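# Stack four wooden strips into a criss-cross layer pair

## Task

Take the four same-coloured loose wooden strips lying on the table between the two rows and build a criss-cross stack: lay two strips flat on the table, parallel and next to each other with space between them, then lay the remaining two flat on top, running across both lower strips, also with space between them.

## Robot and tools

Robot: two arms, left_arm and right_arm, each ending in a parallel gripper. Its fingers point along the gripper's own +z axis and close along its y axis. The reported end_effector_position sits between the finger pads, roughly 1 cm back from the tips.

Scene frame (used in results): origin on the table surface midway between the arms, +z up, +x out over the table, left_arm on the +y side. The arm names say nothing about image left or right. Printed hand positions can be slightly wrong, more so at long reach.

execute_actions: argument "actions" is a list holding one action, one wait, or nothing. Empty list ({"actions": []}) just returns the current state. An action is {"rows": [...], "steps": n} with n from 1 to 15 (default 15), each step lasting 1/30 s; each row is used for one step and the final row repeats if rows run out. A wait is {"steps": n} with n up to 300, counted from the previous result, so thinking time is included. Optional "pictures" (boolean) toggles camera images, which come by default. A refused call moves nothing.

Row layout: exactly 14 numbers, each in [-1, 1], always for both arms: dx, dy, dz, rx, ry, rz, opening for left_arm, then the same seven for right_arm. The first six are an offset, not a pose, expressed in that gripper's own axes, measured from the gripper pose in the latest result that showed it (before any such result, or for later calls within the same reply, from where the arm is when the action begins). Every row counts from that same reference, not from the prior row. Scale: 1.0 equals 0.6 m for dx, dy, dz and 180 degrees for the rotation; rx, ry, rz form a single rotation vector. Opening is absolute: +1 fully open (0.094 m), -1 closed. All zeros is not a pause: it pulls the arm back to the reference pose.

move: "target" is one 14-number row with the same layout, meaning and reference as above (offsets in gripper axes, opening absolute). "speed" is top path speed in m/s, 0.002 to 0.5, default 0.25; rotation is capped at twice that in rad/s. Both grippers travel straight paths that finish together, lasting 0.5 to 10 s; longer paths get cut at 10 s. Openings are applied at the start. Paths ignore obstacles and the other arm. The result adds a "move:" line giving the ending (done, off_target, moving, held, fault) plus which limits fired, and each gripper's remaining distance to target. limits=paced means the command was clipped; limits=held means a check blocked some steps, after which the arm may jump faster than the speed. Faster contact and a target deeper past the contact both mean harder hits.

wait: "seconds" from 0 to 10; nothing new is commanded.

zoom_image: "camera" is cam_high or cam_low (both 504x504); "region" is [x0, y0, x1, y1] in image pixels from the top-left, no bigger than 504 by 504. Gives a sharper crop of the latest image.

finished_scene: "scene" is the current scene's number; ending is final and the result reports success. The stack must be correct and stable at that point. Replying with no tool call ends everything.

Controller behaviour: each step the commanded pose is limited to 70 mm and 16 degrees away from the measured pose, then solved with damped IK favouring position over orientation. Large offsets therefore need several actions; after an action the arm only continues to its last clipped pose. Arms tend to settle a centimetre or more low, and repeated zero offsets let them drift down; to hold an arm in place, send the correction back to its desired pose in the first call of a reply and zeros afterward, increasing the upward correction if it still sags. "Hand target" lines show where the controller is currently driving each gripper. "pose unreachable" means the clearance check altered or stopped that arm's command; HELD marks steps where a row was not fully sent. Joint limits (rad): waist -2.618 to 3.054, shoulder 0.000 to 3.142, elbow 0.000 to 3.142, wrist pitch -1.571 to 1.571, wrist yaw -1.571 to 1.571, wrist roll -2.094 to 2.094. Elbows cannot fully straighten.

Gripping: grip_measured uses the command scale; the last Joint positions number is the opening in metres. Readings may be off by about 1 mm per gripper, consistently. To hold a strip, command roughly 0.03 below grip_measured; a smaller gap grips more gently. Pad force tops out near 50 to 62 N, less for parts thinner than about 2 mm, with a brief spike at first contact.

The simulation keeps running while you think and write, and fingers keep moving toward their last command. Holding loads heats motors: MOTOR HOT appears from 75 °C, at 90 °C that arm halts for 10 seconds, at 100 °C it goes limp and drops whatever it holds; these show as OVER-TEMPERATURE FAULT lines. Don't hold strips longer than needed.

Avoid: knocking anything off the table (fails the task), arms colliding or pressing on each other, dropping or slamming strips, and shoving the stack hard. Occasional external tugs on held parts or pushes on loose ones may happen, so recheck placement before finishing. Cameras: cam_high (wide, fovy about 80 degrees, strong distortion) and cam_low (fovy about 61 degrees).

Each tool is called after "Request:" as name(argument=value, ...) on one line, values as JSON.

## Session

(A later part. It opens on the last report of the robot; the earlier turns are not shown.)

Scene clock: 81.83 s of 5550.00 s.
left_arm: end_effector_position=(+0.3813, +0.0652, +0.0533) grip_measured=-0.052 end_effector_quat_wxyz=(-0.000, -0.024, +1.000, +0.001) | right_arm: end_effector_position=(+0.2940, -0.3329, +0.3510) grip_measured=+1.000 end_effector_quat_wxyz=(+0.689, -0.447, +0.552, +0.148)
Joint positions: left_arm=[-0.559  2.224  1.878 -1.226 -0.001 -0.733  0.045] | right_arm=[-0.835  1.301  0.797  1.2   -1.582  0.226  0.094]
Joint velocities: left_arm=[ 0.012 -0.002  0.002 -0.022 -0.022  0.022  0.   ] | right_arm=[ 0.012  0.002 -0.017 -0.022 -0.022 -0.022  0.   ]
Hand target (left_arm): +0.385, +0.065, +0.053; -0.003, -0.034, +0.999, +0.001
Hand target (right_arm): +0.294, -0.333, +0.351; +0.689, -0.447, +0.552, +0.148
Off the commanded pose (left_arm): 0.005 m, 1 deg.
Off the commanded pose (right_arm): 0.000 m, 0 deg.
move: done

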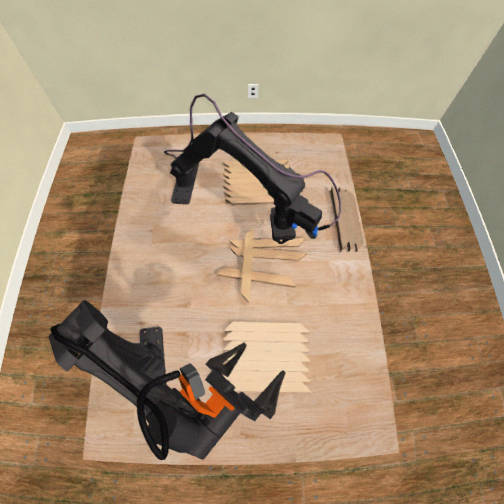

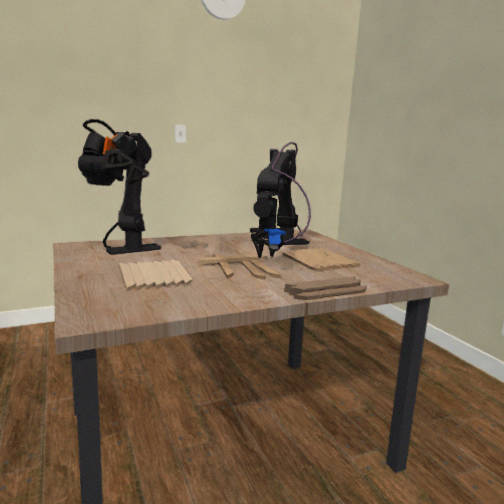

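Request:
move(target=[0,0,0.087,0,0,0,-0.05,0,0,0,0,0,0,1], speed=0.05)

Request:
move(target=[0,0,0,0,0,0,-0.5,0,0,0,0,0,0,1])

Request:
move(target=[0,0.11,-0.008,0,0,0.04,-0.5,0,0,0,0,0,0,1], speed=0.06)

Request:
zoom_image(camera="cam_high", region=[190,170,330,310])

Scene clock: 85.80 s of 5550.00 s.
left_arm: end_effector_position=(+0.3812, +0.0652, +0.0083) grip_measured=-0.052 end_effector_quat_wxyz=(+0.001, -0.026, +1.000, +0.000) | right_arm: end_effector_position=(+0.2940, -0.3329, +0.3510) grip_measured=+1.000 end_effector_quat_wxyz=(+0.689, -0.447, +0.552, +0.148)
Joint positions: left_arm=[-0.559  2.257  1.751 -1.064 -0.001 -0.736  0.045] | right_arm=[-0.835  1.301  0.797  1.2   -1.582  0.226  0.094]
Joint velocities: left_arm=[ 0.012 -0.012  0.017  0.022 -0.139 -0.007  0.   ] | right_arm=[-0.002  0.007  0.002  0.007  0.051 -0.007  0.   ]
Hand target (left_arm): +0.381, +0.065, +0.001; -0.000, -0.025, +1.000, +0.001
Hand target (right_arm): +0.294, -0.333, +0.351; +0.689, -0.447, +0.552, +0.148
Off the commanded pose (left_arm): 0.007 m, 0 deg.
Off the commanded pose (right_arm): 0.000 m, 0 deg.
move: done

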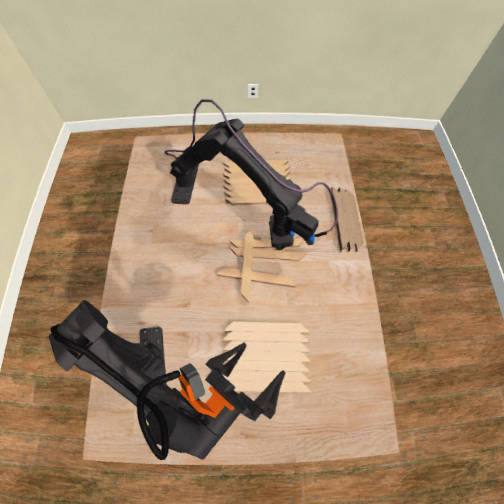

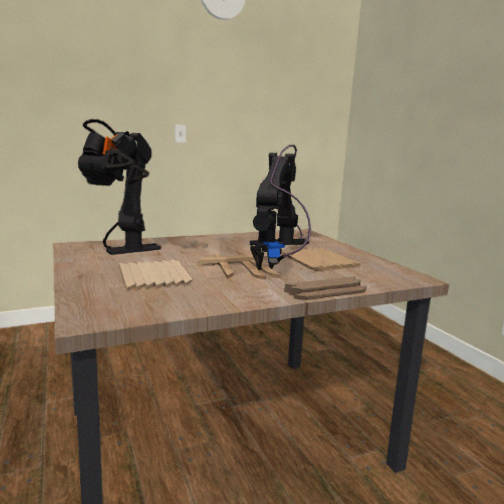

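Scene clock: 86.30 s of 5550.00 s.
left_arm: end_effector_position=(+0.3812, +0.0652, +0.0083) grip_measured=-0.456 end_effector_quat_wxyz=(+0.001, -0.026, +1.000, +0.000) | right_arm: end_effector_position=(+0.2940, -0.3329, +0.3510) grip_measured=+1.000 end_effector_quat_wxyz=(+0.689, -0.447, +0.552, +0.148)
Joint positions: left_arm=[-0.559  2.257  1.751 -1.064 -0.001 -0.736  0.026] | right_arm=[-0.835  1.301  0.797  1.2   -1.582  0.226  0.094]
Joint velocities: left_arm=[ 0.007  0.012  0.012  0.066  0.022 -0.037 -0.001] | right_arm=[ 0.002  0.007 -0.007 -0.095 -0.022  0.037  0.   ]
Hand target (left_arm): +0.381, +0.065, +0.008; +0.001, -0.026, +1.000, +0.000
Hand target (right_arm): +0.294, -0.333, +0.351; +0.689, -0.447, +0.552, +0.148
Off the commanded pose (left_arm): 0.000 m, 0 deg.
Off the commanded pose (right_arm): 0.000 m, 0 deg.
move: done

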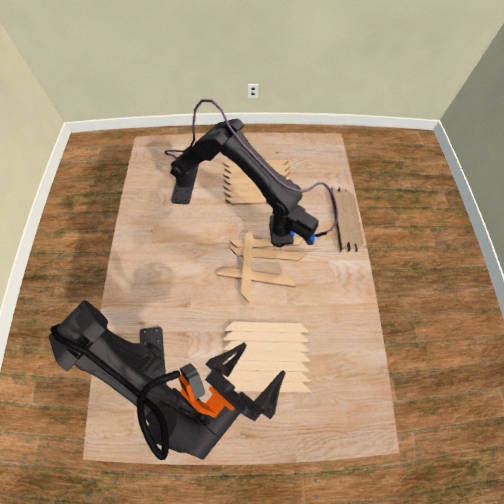

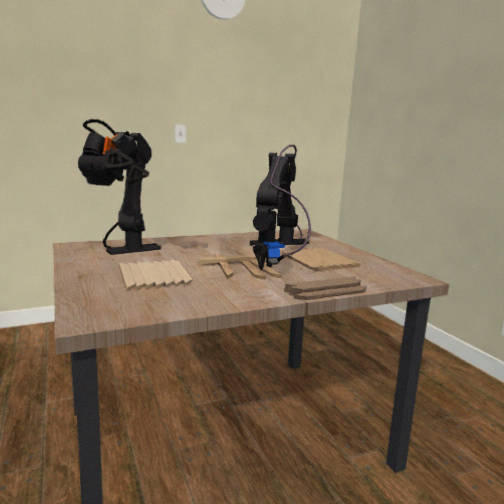

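Scene clock: 87.80 s of 5550.00 s.
left_arm: end_effector_position=(+0.3751, +0.1264, +0.0079) grip_measured=-0.456 end_effector_quat_wxyz=(-0.011, +0.035, +0.999, +0.001) | right_arm: end_effector_position=(+0.2940, -0.3329, +0.3510) grip_measured=+1.000 end_effector_quat_wxyz=(+0.689, -0.447, +0.552, +0.148)
Joint positions: left_arm=[-0.441  2.122  1.528 -0.997  0.01  -0.498  0.026] | right_arm=[-0.835  1.301  0.797  1.2   -1.582  0.226  0.094]
Joint velocities: left_arm=[-0.012 -0.012 -0.002  0.081 -0.037 -0.022  0.   ] | right_arm=[-0.007  0.002 -0.002 -0.007  0.081 -0.022  0.   ]
Hand target (left_arm): +0.378, +0.131, +0.012; -0.001, +0.037, +0.999, -0.001
Hand target (right_arm): +0.294, -0.333, +0.351; +0.689, -0.447, +0.552, +0.148
Off the commanded pose (left_arm): 0.008 m, 1 deg.
Off the commanded pose (right_arm): 0.000 m, 0 deg.
move: done

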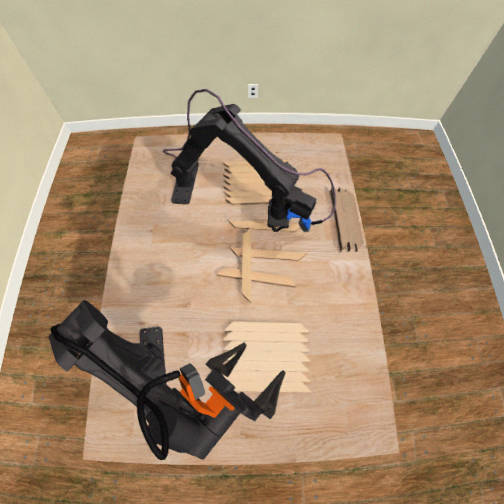

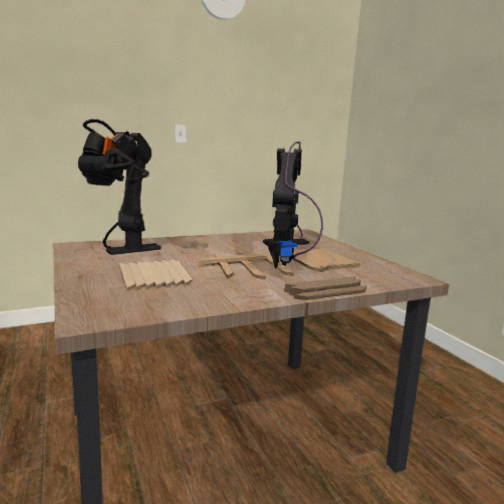

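Region (190, 170, 330, 310) of cam_high's 504x504 image, scaled by 3.600, with more detail than that image has.

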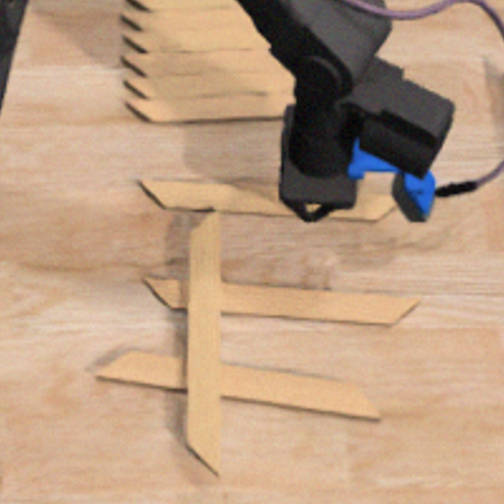

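Request:
move(target=[0,0,0,0,0,0,-0.05,0,0,0,0,0,0,1])

Request:
move(target=[0.065,0,-0.012,0,-0.01,0,-0.05,0,0,0,0,0,0,1], speed=0.1)

Request:
move(target=[0,0,0,0,0,0,-0.5,0,0,0,0,0,0,1])

Request:
move(target=[0,0.03,-0.1,0,-0.005,0,-0.5,0,0,0,0,0,0,1], speed=0.12)

Request:
move(target=[-0.05,-0.28,0,0,0,0.495,-0.5,0,0,0,0,0,0,1], speed=0.3)

Scene clock: 91.97 s of 5550.00 s.
left_arm: end_effector_position=(+0.3751, +0.1264, +0.0079) grip_measured=-0.052 end_effector_quat_wxyz=(-0.011, +0.036, +0.999, +0.001) | right_arm: end_effector_position=(+0.2940, -0.3329, +0.3510) grip_measured=+1.000 end_effector_quat_wxyz=(+0.689, -0.447, +0.552, +0.148)
Joint positions: left_arm=[-0.441  2.122  1.528 -0.997  0.01  -0.495  0.045] | right_arm=[-0.835  1.301  0.797  1.2   -1.582  0.226  0.094]
Joint velocities: left_arm=[ 0.002 -0.017 -0.002  0.066 -0.081  0.007 -0.001] | right_arm=[ 0.002 -0.012  0.007 -0.037  0.007 -0.051  0.   ]
Hand target (left_arm): +0.375, +0.126, +0.008; -0.011, +0.035, +0.999, +0.001
Hand target (right_arm): +0.294, -0.333, +0.351; +0.689, -0.447, +0.552, +0.148
Off the commanded pose (left_arm): 0.000 m, 0 deg.
Off the commanded pose (right_arm): 0.000 m, 0 deg.
After step 90, 0.47 s passed at rest.
move: done

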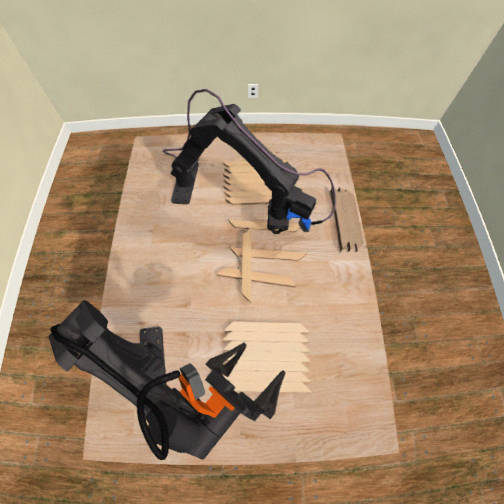

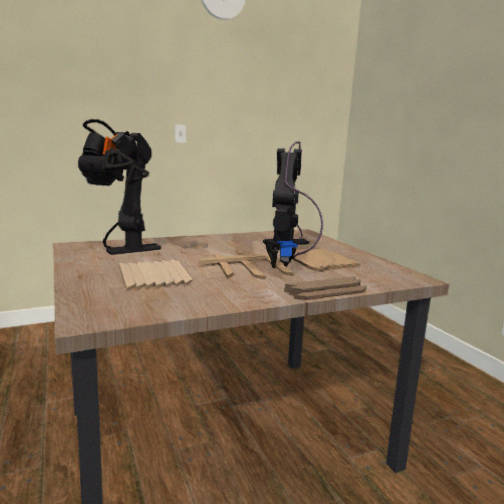

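Scene clock: 92.93 s of 5550.00 s.
left_arm: end_effector_position=(+0.3346, +0.1323, +0.0104) grip_measured=-0.052 end_effector_quat_wxyz=(-0.012, +0.036, +0.999, +0.003) | right_arm: end_effector_position=(+0.2940, -0.3329, +0.3510) grip_measured=+1.000 end_effector_quat_wxyz=(+0.689, -0.447, +0.552, +0.148)
Joint positions: left_arm=[-0.491  1.991  1.339 -0.942  0.007 -0.544  0.045] | right_arm=[-0.835  1.301  0.797  1.2   -1.582  0.226  0.094]
Joint velocities: left_arm=[-0.007 -0.007 -0.002 -0.007  0.051 -0.022 -0.   ] | right_arm=[-0.012  0.002  0.002 -0.066 -0.022 -0.007  0.   ]
Hand target (left_arm): +0.336, +0.130, +0.015; +0.005, +0.036, +0.999, +0.000
Hand target (right_arm): +0.294, -0.333, +0.351; +0.689, -0.447, +0.552, +0.148
Off the commanded pose (left_arm): 0.007 m, 2 deg.
Off the commanded pose (right_arm): 0.000 m, 0 deg.
move: done

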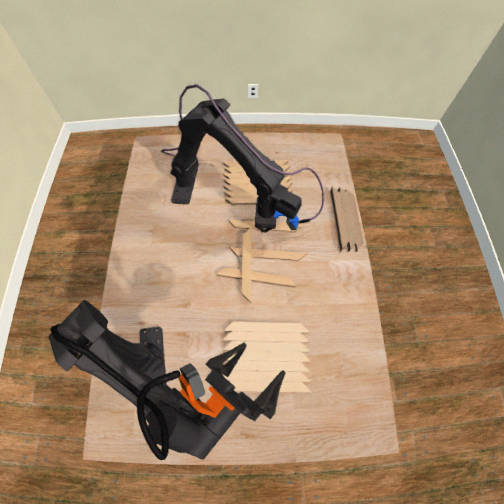

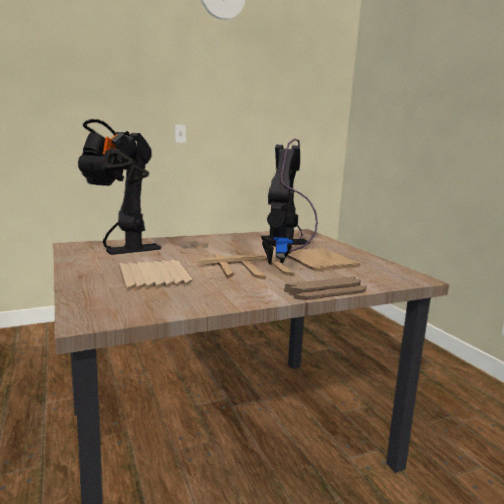

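Scene clock: 93.43 s of 5550.00 s.
left_arm: end_effector_position=(+0.3345, +0.1322, +0.0104) grip_measured=-0.465 end_effector_quat_wxyz=(-0.012, +0.036, +0.999, +0.003) | right_arm: end_effector_position=(+0.2940, -0.3329, +0.3510) grip_measured=+1.000 end_effector_quat_wxyz=(+0.689, -0.447, +0.552, +0.148)
Joint positions: left_arm=[-0.491  1.991  1.339 -0.942  0.007 -0.544  0.025] | right_arm=[-0.835  1.301  0.797  1.2   -1.582  0.226  0.094]
Joint velocities: left_arm=[-0.002 -0.002  0.002 -0.051 -0.007  0.022 -0.001] | right_arm=[-0.007 -0.007 -0.002  0.066 -0.007 -0.022  0.   ]
Hand target (left_arm): +0.335, +0.132, +0.010; -0.012, +0.036, +0.999, +0.003
Hand target (right_arm): +0.294, -0.333, +0.351; +0.689, -0.447, +0.552, +0.148
Off the commanded pose (left_arm): 0.000 m, 0 deg.
Off the commanded pose (right_arm): 0.000 m, 0 deg.
move: done

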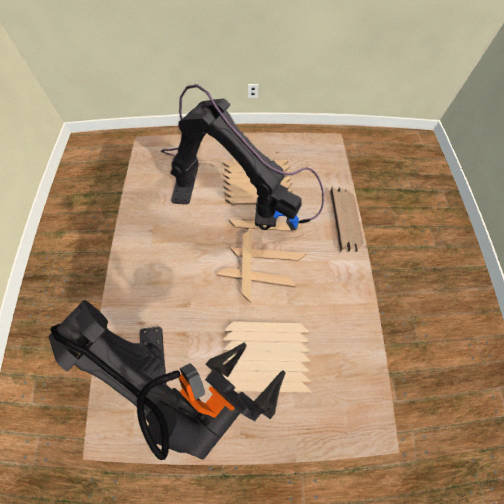

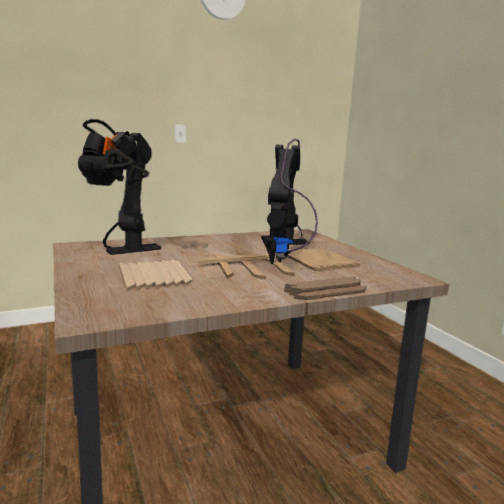

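Scene clock: 94.57 s of 5550.00 s.
left_arm: end_effector_position=(+0.3306, +0.1486, +0.0577) grip_measured=-0.465 end_effector_quat_wxyz=(-0.018, +0.037, +0.999, +0.007) | right_arm: end_effector_position=(+0.2940, -0.3329, +0.3510) grip_measured=+1.000 end_effector_quat_wxyz=(+0.689, -0.447, +0.552, +0.148)
Joint positions: left_arm=[-0.458  1.901  1.411 -1.119  0.007 -0.51   0.025] | right_arm=[-0.835  1.301  0.797  1.2   -1.582  0.226  0.094]
Joint velocities: left_arm=[-0.007 -0.012 -0.007 -0.022  0.022  0.007 -0.001] | right_arm=[ 0.012  0.002 -0.002  0.007  0.037  0.022  0.   ]
Hand target (left_arm): +0.337, +0.150, +0.070; -0.004, +0.036, +0.999, +0.002
Hand target (right_arm): +0.294, -0.333, +0.351; +0.689, -0.447, +0.552, +0.148
Off the commanded pose (left_arm): 0.014 m, 2 deg.
Off the commanded pose (right_arm): 0.000 m, 0 deg.
move: off_target (left_arm)

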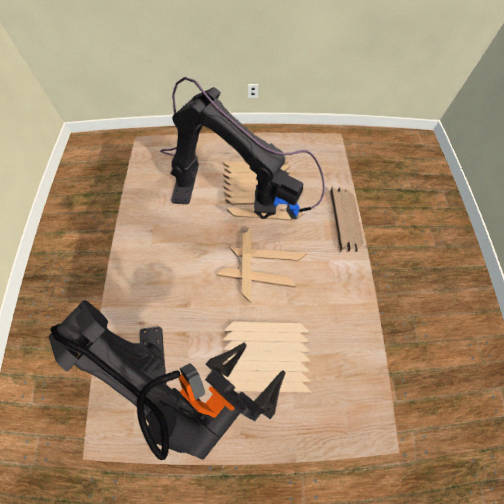

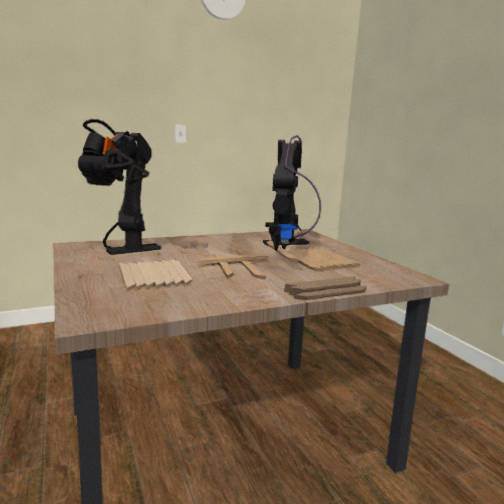

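Scene clock: 97.83 s of 5550.00 s.
left_arm: end_effector_position=(+0.3501, -0.0178, +0.0558) grip_measured=-0.465 end_effector_quat_wxyz=(-0.014, +0.721, +0.693, -0.003) | right_arm: end_effector_position=(+0.2940, -0.3329, +0.3510) grip_measured=+1.000 end_effector_quat_wxyz=(+0.689, -0.447, +0.552, +0.148)
Joint positions: left_arm=[-0.736  2.441  2.261 -1.419  0.007  0.748  0.025] | right_arm=[-0.835  1.301  0.797  1.2   -1.582  0.226  0.094]
Joint velocities: left_arm=[-0.002  0.002 -0.002  0.007 -0.037 -0.007  0.   ] | right_arm=[ 0.002 -0.017  0.017 -0.051  0.066 -0.037  0.   ]
Hand target (left_arm): +0.347, -0.021, +0.057; -0.017, +0.727, +0.686, -0.004
Hand target (right_arm): +0.294, -0.333, +0.351; +0.689, -0.447, +0.552, +0.148
Off the commanded pose (left_arm): 0.004 m, 1 deg.
Off the commanded pose (right_arm): 0.000 m, 0 deg.
move: done

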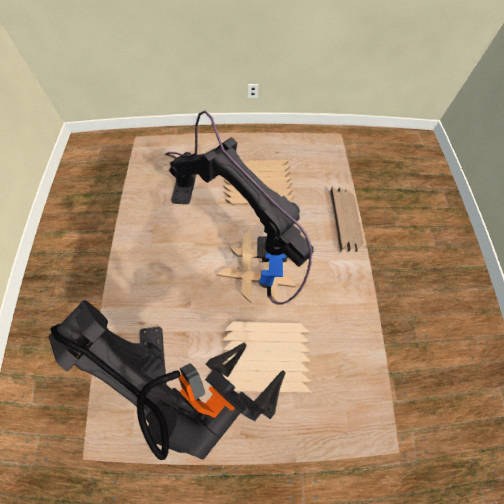

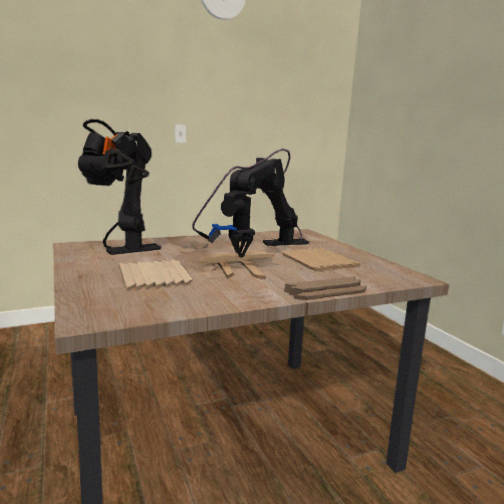

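Request:
move(target=[0,0,0.066,0,0,0,-0.5,0,0,0,0,0,0,1], speed=0.05)

Request:
move(target=[0,0,0,0,0,0,-0.05,0,0,0,0,0,0,1])

Request:
move(target=[0.15,0,-0.2,0,0,0,-0.05,0,0,0,0,0,0,1], speed=0.15)

Request:
zoom_image(camera="cam_low", region=[190,200,310,300])

Scene clock: 102.10 s of 5550.00 s.
left_arm: end_effector_position=(+0.3465, -0.0136, +0.0231) grip_measured=-0.465 end_effector_quat_wxyz=(-0.025, +0.721, +0.692, -0.002) | right_arm: end_effector_position=(+0.2940, -0.3329, +0.3510) grip_measured=+1.000 end_effector_quat_wxyz=(+0.689, -0.447, +0.552, +0.148)
Joint positions: left_arm=[-0.736  2.441  2.131 -1.311  0.007  0.749  0.025] | right_arm=[-0.835  1.301  0.797  1.2   -1.582  0.226  0.094]
Joint velocities: left_arm=[-0.007 -0.017 -0.012 -0.037  0.037 -0.022 -0.   ] | right_arm=[-0.002  0.017 -0.007  0.022 -0.037 -0.007  0.   ]
Hand target (left_arm): +0.349, -0.017, +0.016; -0.015, +0.721, +0.693, -0.003
Hand target (right_arm): +0.294, -0.333, +0.351; +0.689, -0.447, +0.552, +0.148
Off the commanded pose (left_arm): 0.008 m, 1 deg.
Off the commanded pose (right_arm): 0.000 m, 0 deg.
After step 90, 0.23 s passed at rest.
move: done

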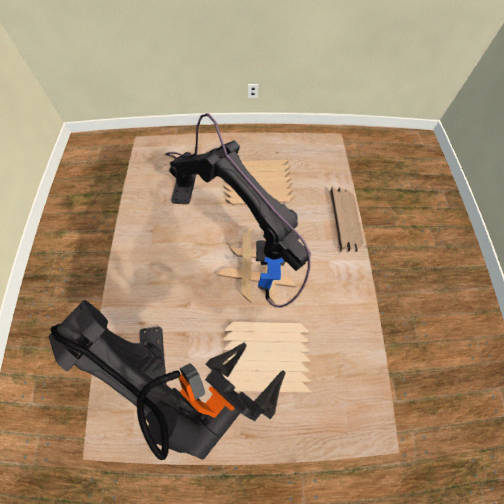

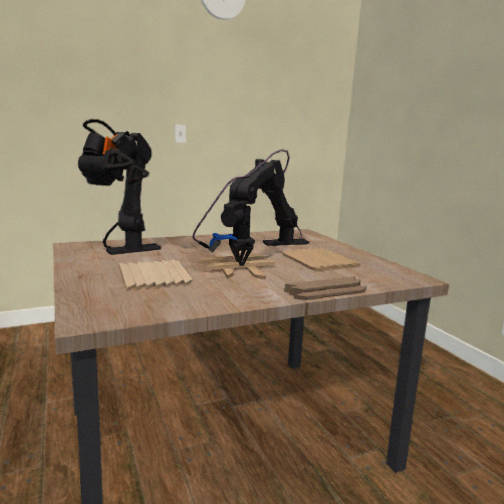

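Scene clock: 102.60 s of 5550.00 s.
left_arm: end_effector_position=(+0.3465, -0.0135, +0.0231) grip_measured=-0.052 end_effector_quat_wxyz=(-0.025, +0.721, +0.692, -0.002) | right_arm: end_effector_position=(+0.2940, -0.3329, +0.3510) grip_measured=+1.000 end_effector_quat_wxyz=(+0.689, -0.447, +0.552, +0.148)
Joint positions: left_arm=[-0.736  2.441  2.131 -1.311  0.007  0.749  0.045] | right_arm=[-0.835  1.301  0.797  1.2   -1.582  0.226  0.094]
Joint velocities: left_arm=[-0.012 -0.022 -0.022 -0.037 -0.022 -0.007 -0.   ] | right_arm=[ 0.012  0.007  0.017 -0.037  0.007 -0.022  0.   ]
Hand target (left_arm): +0.347, -0.014, +0.023; -0.025, +0.721, +0.692, -0.002
Hand target (right_arm): +0.294, -0.333, +0.351; +0.689, -0.447, +0.552, +0.148
Off the commanded pose (left_arm): 0.000 m, 0 deg.
Off the commanded pose (right_arm): 0.000 m, 0 deg.
move: done

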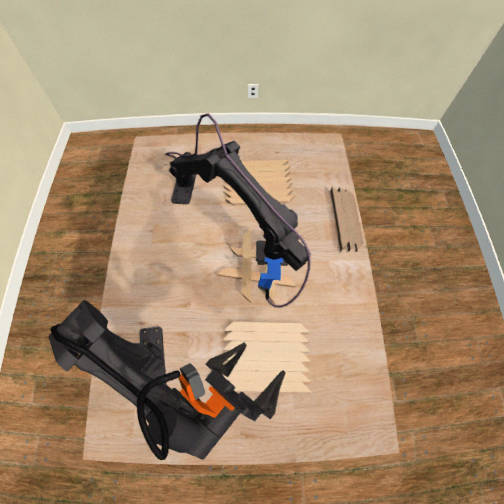

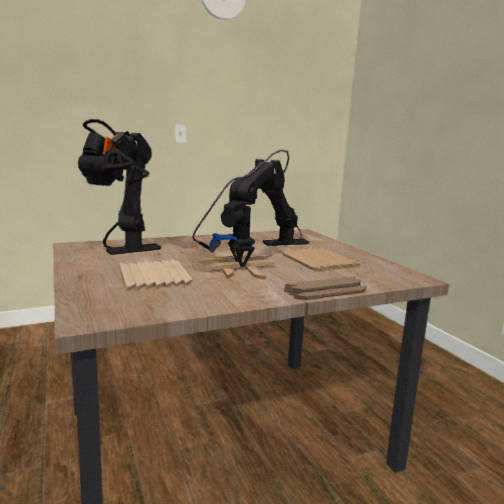

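Scene clock: 104.03 s of 5550.00 s.
left_arm: end_effector_position=(+0.3548, +0.0710, +0.1333) grip_measured=-0.052 end_effector_quat_wxyz=(-0.022, +0.719, +0.694, -0.003) | right_arm: end_effector_position=(+0.2940, -0.3329, +0.3510) grip_measured=+1.000 end_effector_quat_wxyz=(+0.689, -0.447, +0.552, +0.148)
Joint positions: left_arm=[-0.587  2.173  2.114 -1.556  0.003  0.894  0.045] | right_arm=[-0.835  1.301  0.797  1.2   -1.582  0.226  0.094]
Joint velocities: left_arm=[-0.007 -0.007 -0.007 -0.037 -0.037  0.007  0.001] | right_arm=[ 0.007  0.002  0.002 -0.037  0.066 -0.007  0.   ]
Hand target (left_arm): +0.355, +0.074, +0.144; -0.014, +0.721, +0.693, -0.003
Hand target (right_arm): +0.294, -0.333, +0.351; +0.689, -0.447, +0.552, +0.148
Off the commanded pose (left_arm): 0.013 m, 1 deg.
Off the commanded pose (right_arm): 0.000 m, 0 deg.
joint sent to its limit (left arm) — the command would take joint 4 (wrist pitch) past its lower limit, so that joint was sent only as far as its limit.
move: off_target (left_arm)

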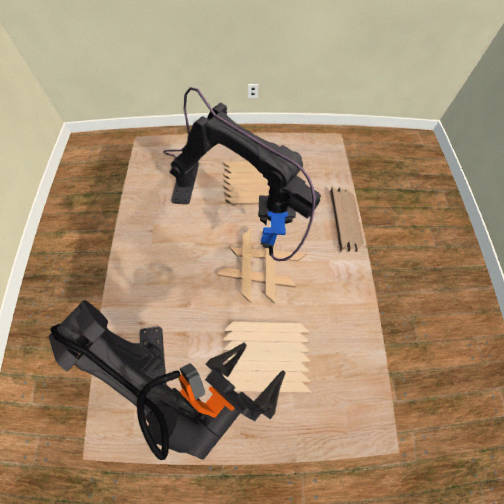

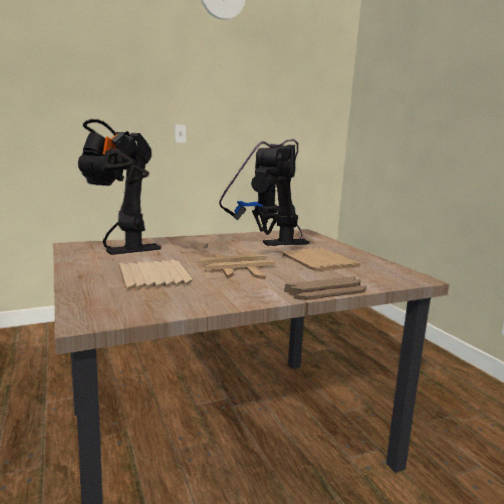

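Region (190, 200, 310, 300) of cam_low's 504x504 image, scaled by 4.200, with more detail than that image has.

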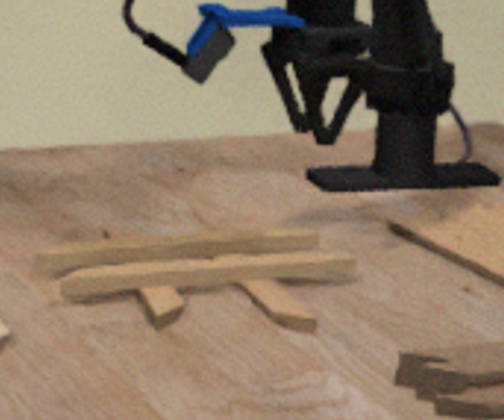

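Request:
finished_scene(scene=2)

The scene is finished: the task was done.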